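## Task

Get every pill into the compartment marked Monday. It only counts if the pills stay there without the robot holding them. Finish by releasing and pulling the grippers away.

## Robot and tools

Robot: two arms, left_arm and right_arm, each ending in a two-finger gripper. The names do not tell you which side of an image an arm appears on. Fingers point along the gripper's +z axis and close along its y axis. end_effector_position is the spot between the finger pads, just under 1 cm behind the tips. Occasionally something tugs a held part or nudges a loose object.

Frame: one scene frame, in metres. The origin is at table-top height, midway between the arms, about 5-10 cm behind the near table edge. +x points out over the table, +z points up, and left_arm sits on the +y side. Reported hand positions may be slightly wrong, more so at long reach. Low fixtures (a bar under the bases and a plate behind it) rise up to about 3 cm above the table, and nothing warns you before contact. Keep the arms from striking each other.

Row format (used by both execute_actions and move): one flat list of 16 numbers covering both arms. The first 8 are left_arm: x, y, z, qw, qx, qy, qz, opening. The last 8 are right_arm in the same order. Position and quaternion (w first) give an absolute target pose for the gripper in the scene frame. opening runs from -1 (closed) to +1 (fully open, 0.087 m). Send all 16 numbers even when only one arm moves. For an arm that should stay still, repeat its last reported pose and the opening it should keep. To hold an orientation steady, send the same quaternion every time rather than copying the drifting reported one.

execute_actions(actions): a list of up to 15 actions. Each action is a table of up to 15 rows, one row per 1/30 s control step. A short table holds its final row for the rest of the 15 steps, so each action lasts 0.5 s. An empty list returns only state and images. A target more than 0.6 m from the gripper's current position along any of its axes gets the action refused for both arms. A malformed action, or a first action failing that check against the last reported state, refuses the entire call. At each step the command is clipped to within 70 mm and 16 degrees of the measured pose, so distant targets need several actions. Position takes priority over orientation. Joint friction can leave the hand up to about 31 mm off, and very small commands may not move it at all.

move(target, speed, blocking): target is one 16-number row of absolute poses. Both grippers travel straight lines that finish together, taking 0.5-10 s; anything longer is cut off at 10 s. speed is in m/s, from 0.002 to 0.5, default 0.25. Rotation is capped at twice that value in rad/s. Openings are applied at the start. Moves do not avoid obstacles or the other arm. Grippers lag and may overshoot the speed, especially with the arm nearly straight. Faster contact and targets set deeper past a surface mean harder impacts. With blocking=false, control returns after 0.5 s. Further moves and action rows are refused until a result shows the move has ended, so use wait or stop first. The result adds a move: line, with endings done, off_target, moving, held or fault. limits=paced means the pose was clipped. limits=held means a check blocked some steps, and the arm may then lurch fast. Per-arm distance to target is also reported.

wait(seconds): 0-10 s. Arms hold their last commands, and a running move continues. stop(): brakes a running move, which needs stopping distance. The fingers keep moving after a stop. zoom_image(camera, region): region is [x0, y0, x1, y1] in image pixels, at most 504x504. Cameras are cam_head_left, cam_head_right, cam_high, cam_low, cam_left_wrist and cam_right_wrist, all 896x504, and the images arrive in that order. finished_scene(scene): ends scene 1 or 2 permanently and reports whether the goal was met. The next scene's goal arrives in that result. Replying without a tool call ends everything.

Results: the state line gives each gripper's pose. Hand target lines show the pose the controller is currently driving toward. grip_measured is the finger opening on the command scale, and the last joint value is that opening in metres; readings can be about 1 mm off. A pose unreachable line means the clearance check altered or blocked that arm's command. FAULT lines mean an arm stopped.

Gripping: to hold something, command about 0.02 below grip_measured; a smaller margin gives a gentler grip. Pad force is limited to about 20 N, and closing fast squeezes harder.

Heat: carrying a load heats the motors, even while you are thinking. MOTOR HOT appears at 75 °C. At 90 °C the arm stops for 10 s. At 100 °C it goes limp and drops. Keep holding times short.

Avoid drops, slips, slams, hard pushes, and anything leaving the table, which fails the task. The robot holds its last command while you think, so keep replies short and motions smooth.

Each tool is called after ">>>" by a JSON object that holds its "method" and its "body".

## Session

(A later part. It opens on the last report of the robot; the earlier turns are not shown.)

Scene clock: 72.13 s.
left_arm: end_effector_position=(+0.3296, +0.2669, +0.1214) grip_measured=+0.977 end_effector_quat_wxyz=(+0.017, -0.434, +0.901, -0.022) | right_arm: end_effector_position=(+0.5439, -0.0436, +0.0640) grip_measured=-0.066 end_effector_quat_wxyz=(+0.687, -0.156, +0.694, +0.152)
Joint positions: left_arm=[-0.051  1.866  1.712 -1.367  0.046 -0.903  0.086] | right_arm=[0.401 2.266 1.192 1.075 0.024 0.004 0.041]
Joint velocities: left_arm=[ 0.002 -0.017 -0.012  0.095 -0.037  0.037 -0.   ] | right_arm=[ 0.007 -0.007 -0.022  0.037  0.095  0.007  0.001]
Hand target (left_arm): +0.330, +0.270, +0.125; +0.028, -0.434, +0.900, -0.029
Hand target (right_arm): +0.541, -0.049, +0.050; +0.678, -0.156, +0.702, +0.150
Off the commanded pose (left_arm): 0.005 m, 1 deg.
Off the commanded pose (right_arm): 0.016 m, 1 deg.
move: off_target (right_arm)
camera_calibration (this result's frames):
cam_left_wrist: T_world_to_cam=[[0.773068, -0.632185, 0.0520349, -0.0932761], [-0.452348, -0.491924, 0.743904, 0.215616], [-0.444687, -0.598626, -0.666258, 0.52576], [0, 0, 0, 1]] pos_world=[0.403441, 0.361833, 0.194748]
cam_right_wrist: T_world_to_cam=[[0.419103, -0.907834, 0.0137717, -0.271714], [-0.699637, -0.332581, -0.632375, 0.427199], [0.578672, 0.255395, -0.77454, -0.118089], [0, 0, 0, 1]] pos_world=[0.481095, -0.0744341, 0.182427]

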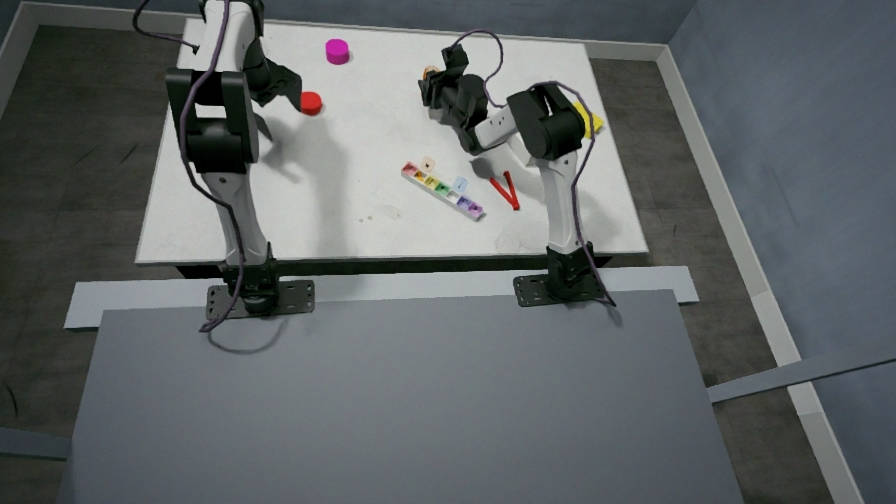

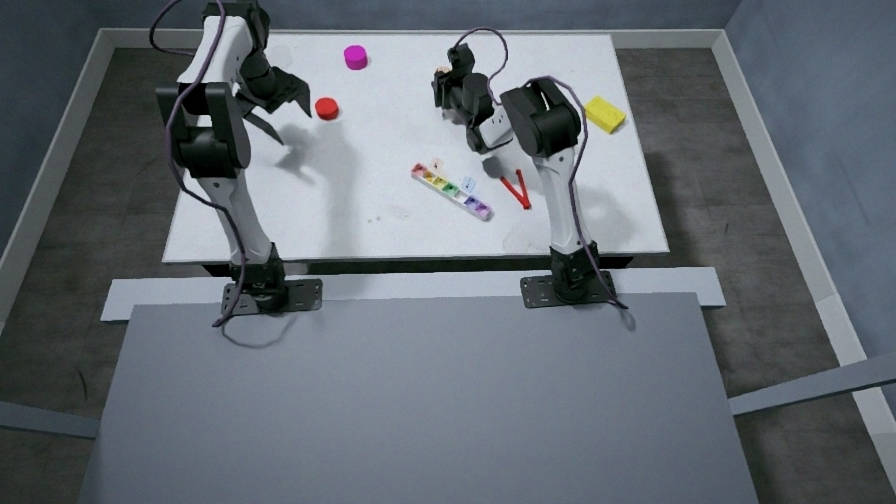

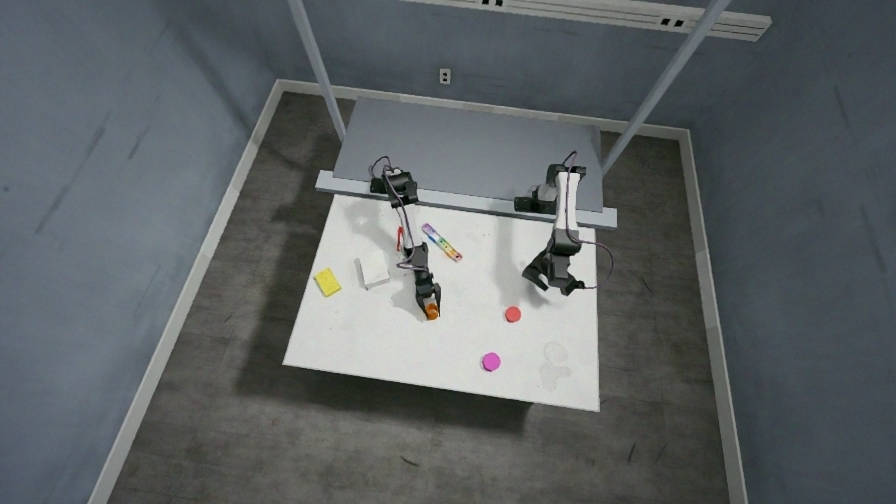

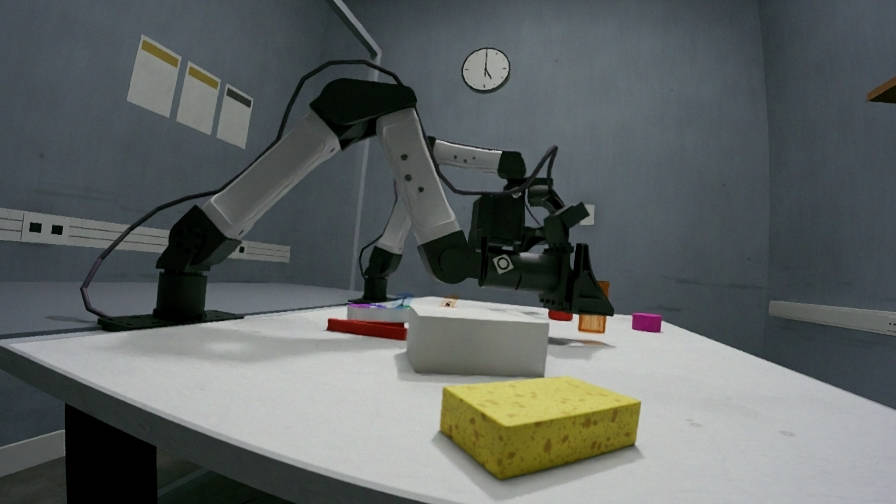

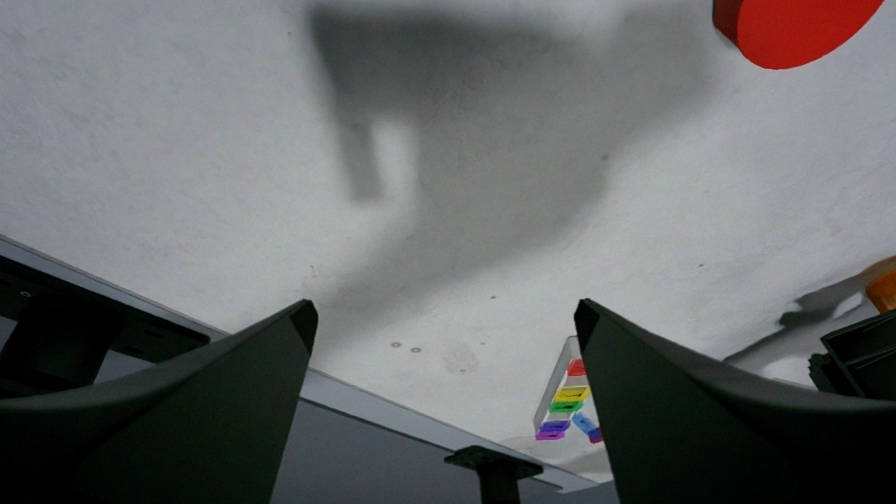

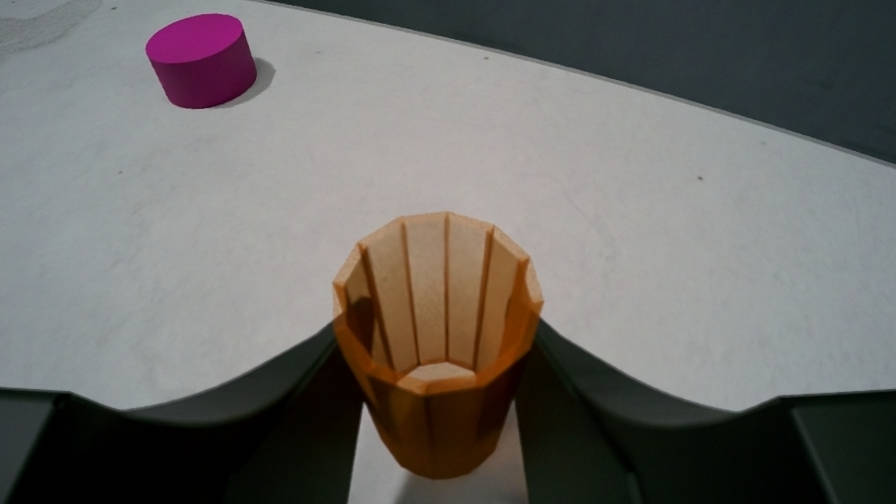

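>>> {"method": "move", "body": {"target": [0.33,0.27,0.125,0.028,-0.434,0.9,-0.029,1,0.54,-0.05,0.034,0.678,-0.156,0.702,0.150,-0.11], "speed": 0.03}}

>>> {"method": "move", "body": {"target": [0.33,0.27,0.125,0.028,-0.434,0.9,-0.029,1,0.542,-0.045,0.045,0.678,-0.156,0.702,0.150,1]}}

>>> {"method": "move", "body": {"target": [0.33,0.27,0.125,0.028,-0.434,0.9,-0.029,1,0.48,-0.075,0.13,0.678,-0.156,0.702,0.150,1], "speed": 0.15}}

Scene clock: 74.67 s.
left_arm: end_effector_position=(+0.3296, +0.2669, +0.1214) grip_measured=+0.977 end_effector_quat_wxyz=(+0.017, -0.434, +0.901, -0.022) | right_arm: end_effector_position=(+0.5443, -0.0434, +0.0515) grip_measured=-0.066 end_effector_quat_wxyz=(+0.689, -0.156, +0.692, +0.153)
Joint positions: left_arm=[-0.051  1.866  1.712 -1.367  0.046 -0.903  0.086] | right_arm=[0.401 2.307 1.192 1.123 0.024 0.004 0.041]
Joint velocities: left_arm=[ 0.002 -0.022  0.007 -0.022  0.051  0.037 -0.001] | right_arm=[ 0.002 -0.007  0.002  0.037 -0.022 -0.007 -0.   ]
Hand target (left_arm): +0.330, +0.270, +0.125; +0.028, -0.434, +0.900, -0.029
Hand target (right_arm): +0.540, -0.050, +0.034; +0.678, -0.156, +0.702, +0.150
Off the commanded pose (left_arm): 0.005 m, 1 deg.
Off the commanded pose (right_arm): 0.019 m, 2 deg.
move: off_target (right_arm)
camera_calibration (this result's frames):
cam_left_wrist: T_world_to_cam=[[0.773068, -0.632185, 0.0520349, -0.0932761], [-0.452348, -0.491924, 0.743904, 0.215616], [-0.444687, -0.598626, -0.666258, 0.52576], [0, 0, 0, 1]] pos_world=[0.403441, 0.361833, 0.194748]
cam_right_wrist: T_world_to_cam=[[0.419067, -0.907854, 0.0135844, -0.271588], [-0.696156, -0.33088, -0.637091, 0.418114], [0.58288, 0.257527, -0.770669, -0.130421], [0, 0, 0, 1]] pos_world=[0.480905, -0.0746296, 0.169554]

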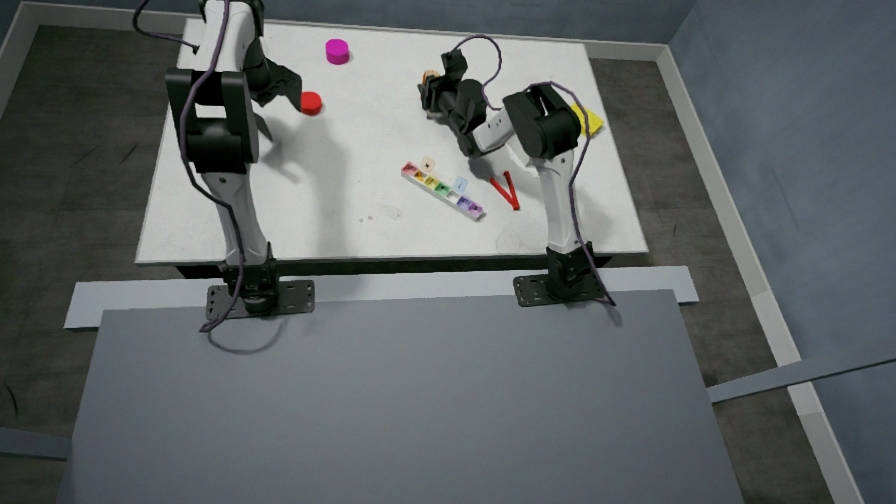

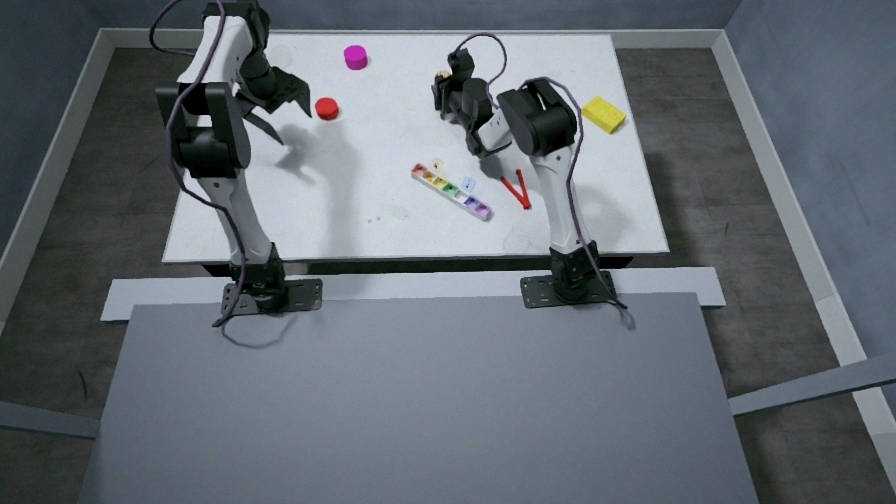

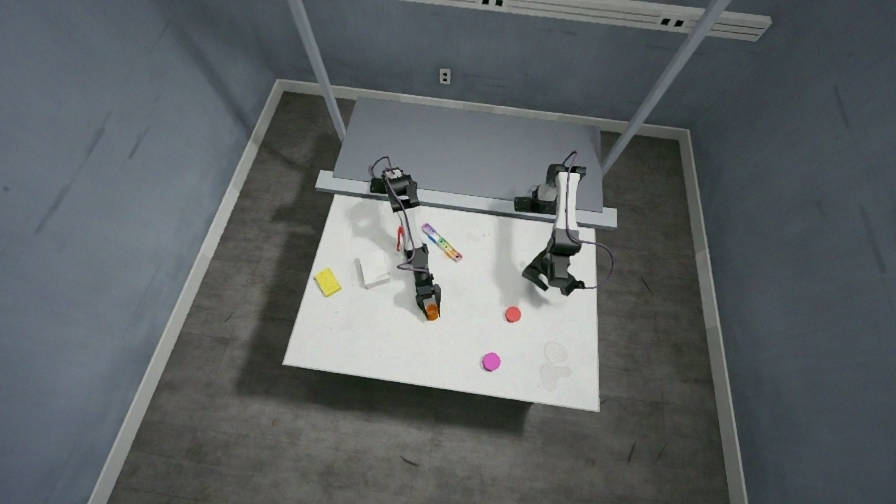

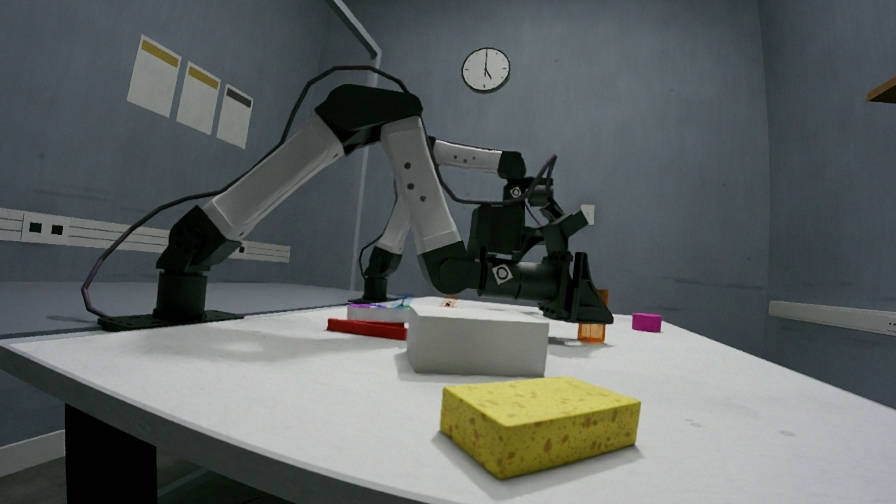

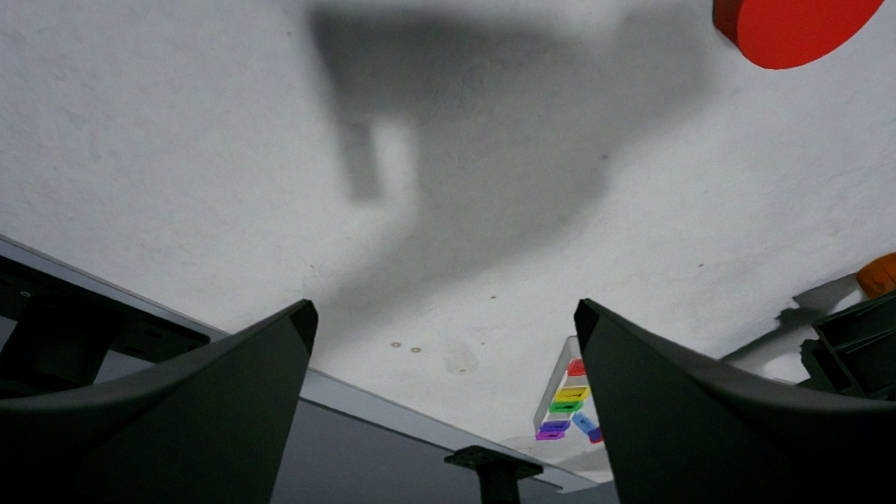

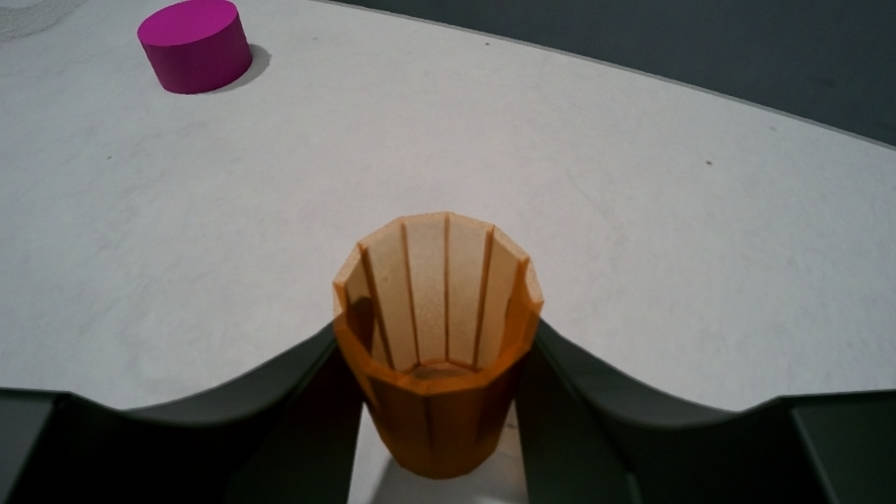

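Scene clock: 75.37 s.
left_arm: end_effector_position=(+0.3296, +0.2669, +0.1214) grip_measured=+0.977 end_effector_quat_wxyz=(+0.017, -0.434, +0.901, -0.022) | right_arm: end_effector_position=(+0.5437, -0.0437, +0.0479) grip_measured=+1.000 end_effector_quat_wxyz=(+0.684, -0.157, +0.696, +0.151)
Joint positions: left_arm=[-0.051  1.866  1.712 -1.367  0.046 -0.903  0.086] | right_arm=[0.401 2.307 1.192 1.108 0.024 0.004 0.087]
Joint velocities: left_arm=[ 0.007 -0.017 -0.002 -0.051 -0.007  0.022  0.001] | right_arm=[ 0.007  0.007  0.012  0.007 -0.022  0.037  0.   ]
Hand target (left_arm): +0.330, +0.270, +0.125; +0.028, -0.434, +0.900, -0.029
Hand target (right_arm): +0.542, -0.045, +0.045; +0.678, -0.156, +0.702, +0.150
Off the commanded pose (left_arm): 0.005 m, 1 deg.
Off the commanded pose (right_arm): 0.004 m, 1 deg.
move: done
camera_calibration (this result's frames):
cam_left_wrist: T_world_to_cam=[[0.773068, -0.632185, 0.0520349, -0.0932761], [-0.452348, -0.491924, 0.743904, 0.215616], [-0.444687, -0.598626, -0.666258, 0.52576], [0, 0, 0, 1]] pos_world=[0.403441, 0.361833, 0.194748]
cam_right_wrist: T_world_to_cam=[[0.419154, -0.907807, 0.0140289, -0.27165], [-0.70438, -0.334899, -0.625853, 0.419073], [0.572852, 0.252447, -0.779815, -0.127121], [0, 0, 0, 1]] pos_world=[0.481871, -0.0741675, 0.166958]

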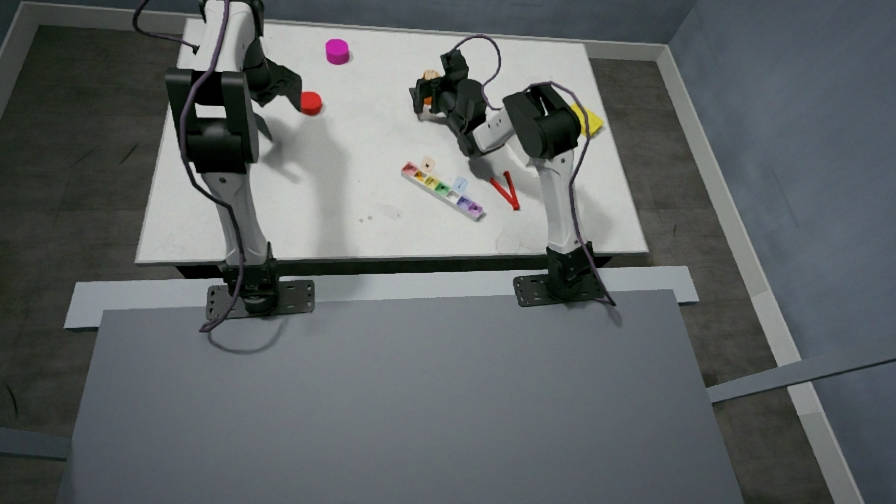

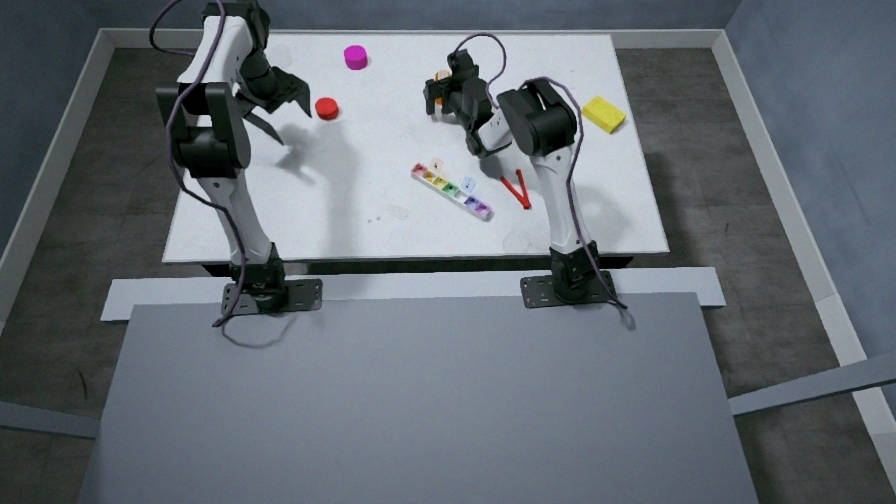

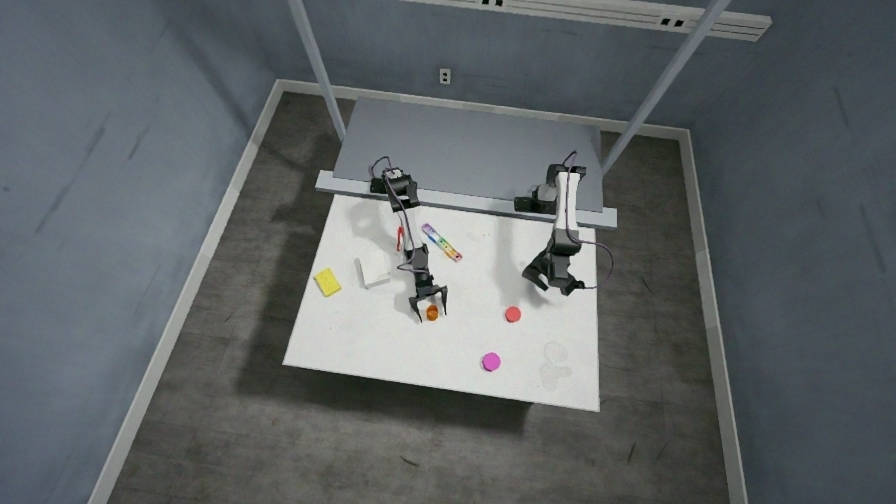

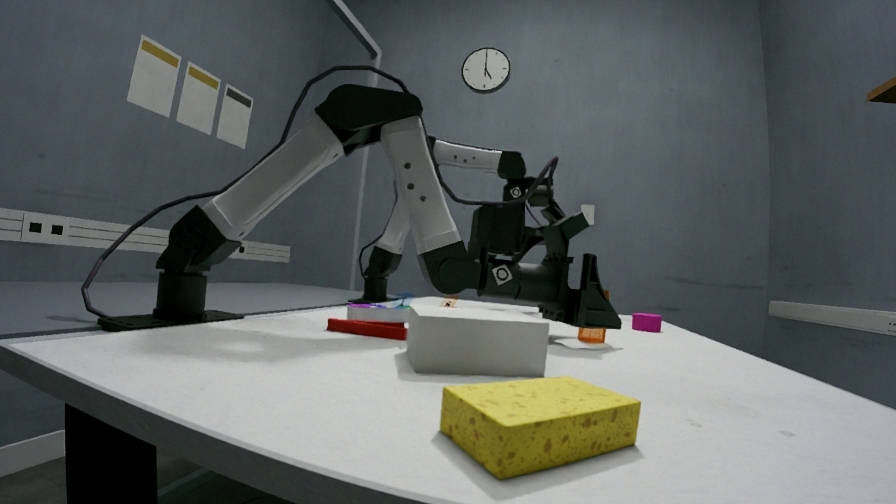

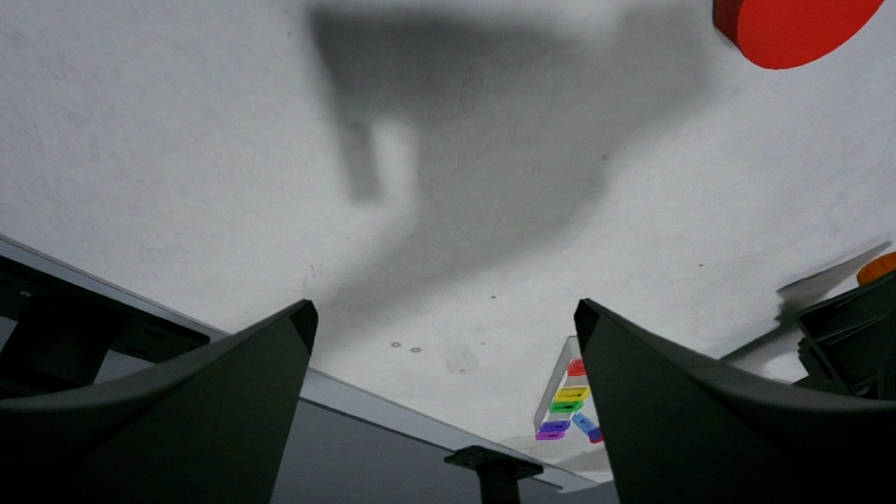

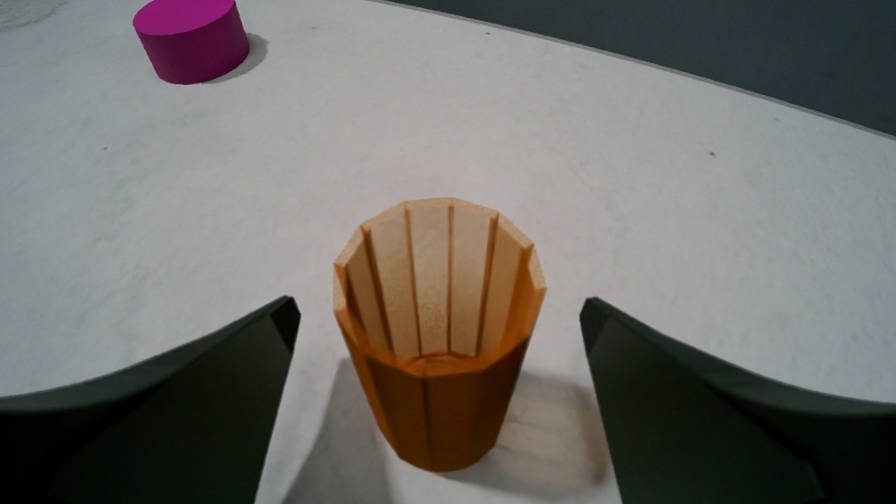

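Scene clock: 76.73 s.
left_arm: end_effector_position=(+0.3296, +0.2669, +0.1214) grip_measured=+0.977 end_effector_quat_wxyz=(+0.017, -0.434, +0.901, -0.022) | right_arm: end_effector_position=(+0.4852, -0.0722, +0.1404) grip_measured=+1.000 end_effector_quat_wxyz=(+0.689, -0.155, +0.691, +0.153)
Joint positions: left_arm=[-0.051  1.866  1.712 -1.367  0.046 -0.903  0.086] | right_arm=[0.401 1.875 0.935 0.949 0.024 0.004 0.087]
Joint velocities: left_arm=[ 0.017  0.002 -0.022  0.066 -0.081  0.007 -0.   ] | right_arm=[-0.007 -0.012  0.017 -0.007 -0.022  0.066  0.   ]
Hand target (left_arm): +0.330, +0.270, +0.125; +0.028, -0.434, +0.900, -0.029
Hand target (right_arm): +0.480, -0.076, +0.130; +0.678, -0.156, +0.702, +0.150
Off the commanded pose (left_arm): 0.005 m, 1 deg.
Off the commanded pose (right_arm): 0.012 m, 2 deg.
move: off_target (right_arm)
camera_calibration (this result's frames):
cam_left_wrist: T_world_to_cam=[[0.773068, -0.632185, 0.0520349, -0.0932761], [-0.452348, -0.491924, 0.743904, 0.215616], [-0.444687, -0.598626, -0.666258, 0.52576], [0, 0, 0, 1]] pos_world=[0.403441, 0.361833, 0.194748]
cam_right_wrist: T_world_to_cam=[[0.419054, -0.907861, 0.0135141, -0.274176], [-0.694845, -0.330239, -0.638853, 0.423716], [0.584452, 0.258324, -0.76921, -0.020975], [0, 0, 0, 1]] pos_world=[0.42157, -0.103568, 0.258263]

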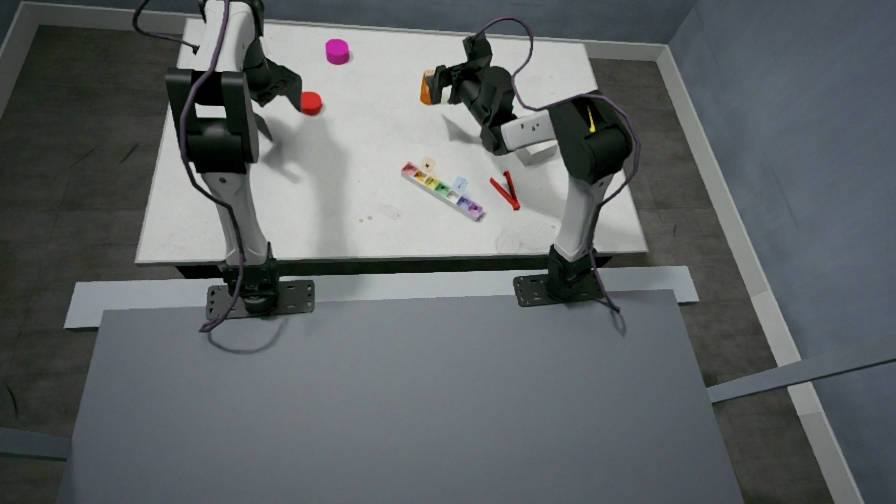

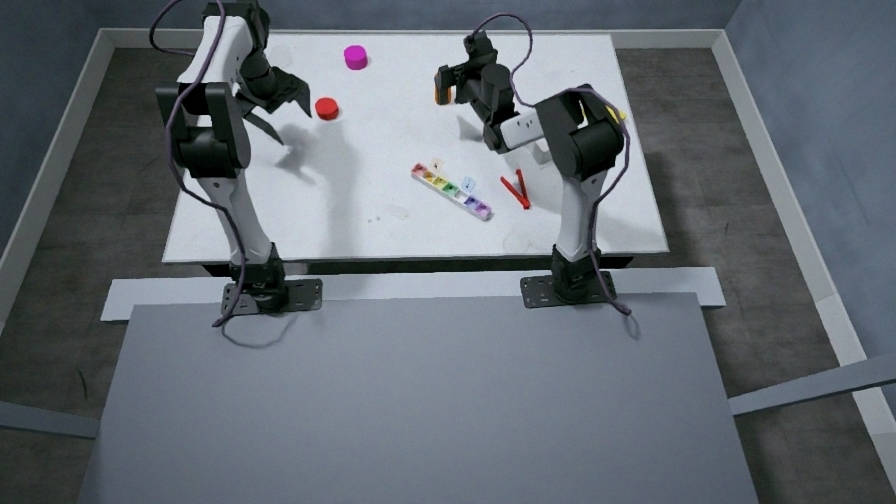

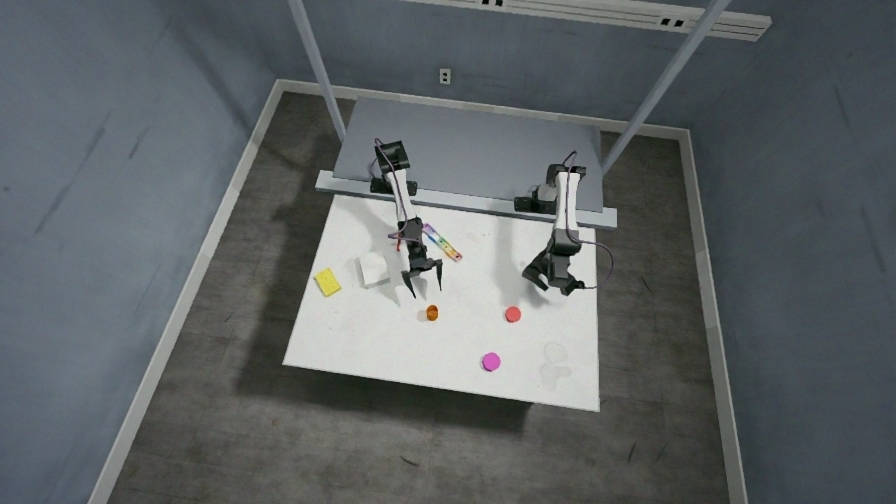

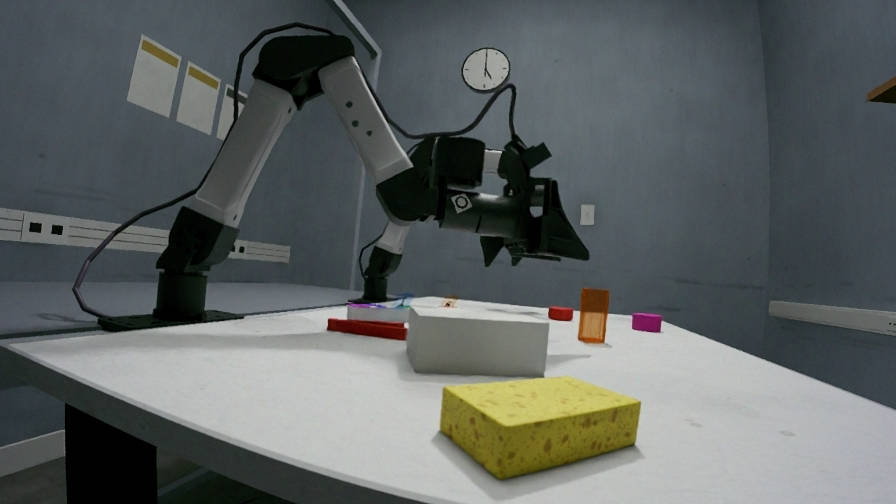

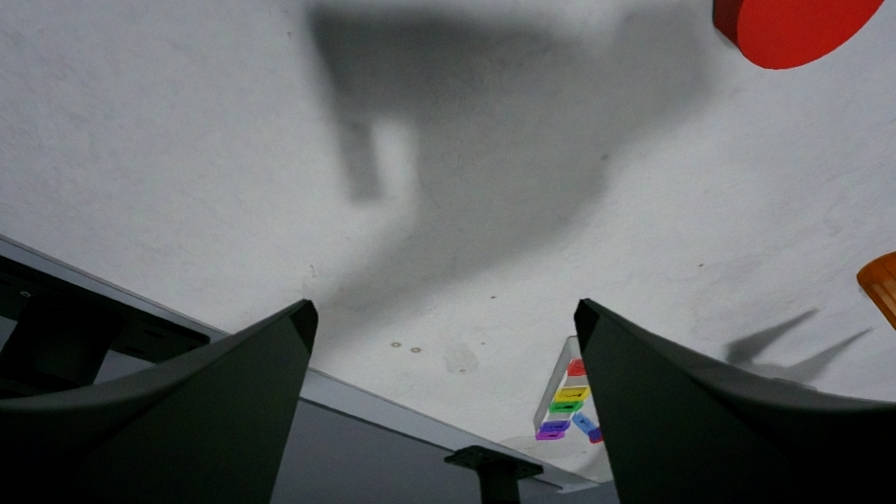

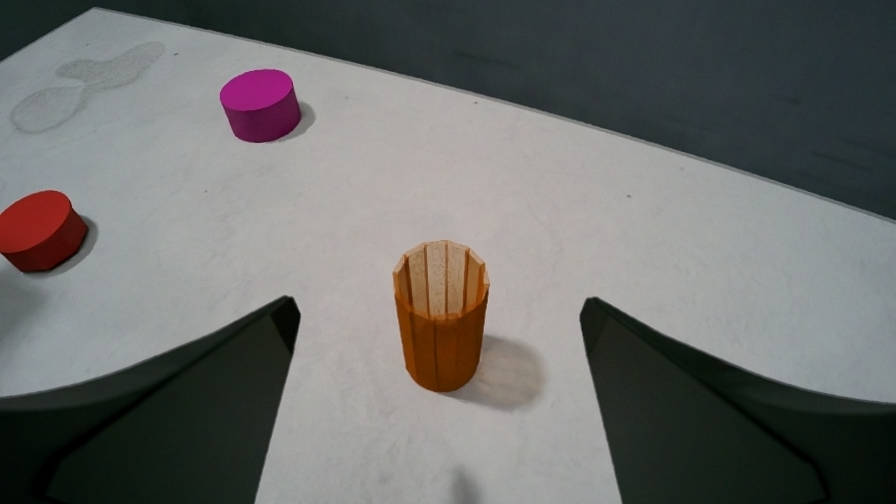

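>>> {"method": "finished_scene", "body": {"scene": 2}}

The scene is finished: the task was done.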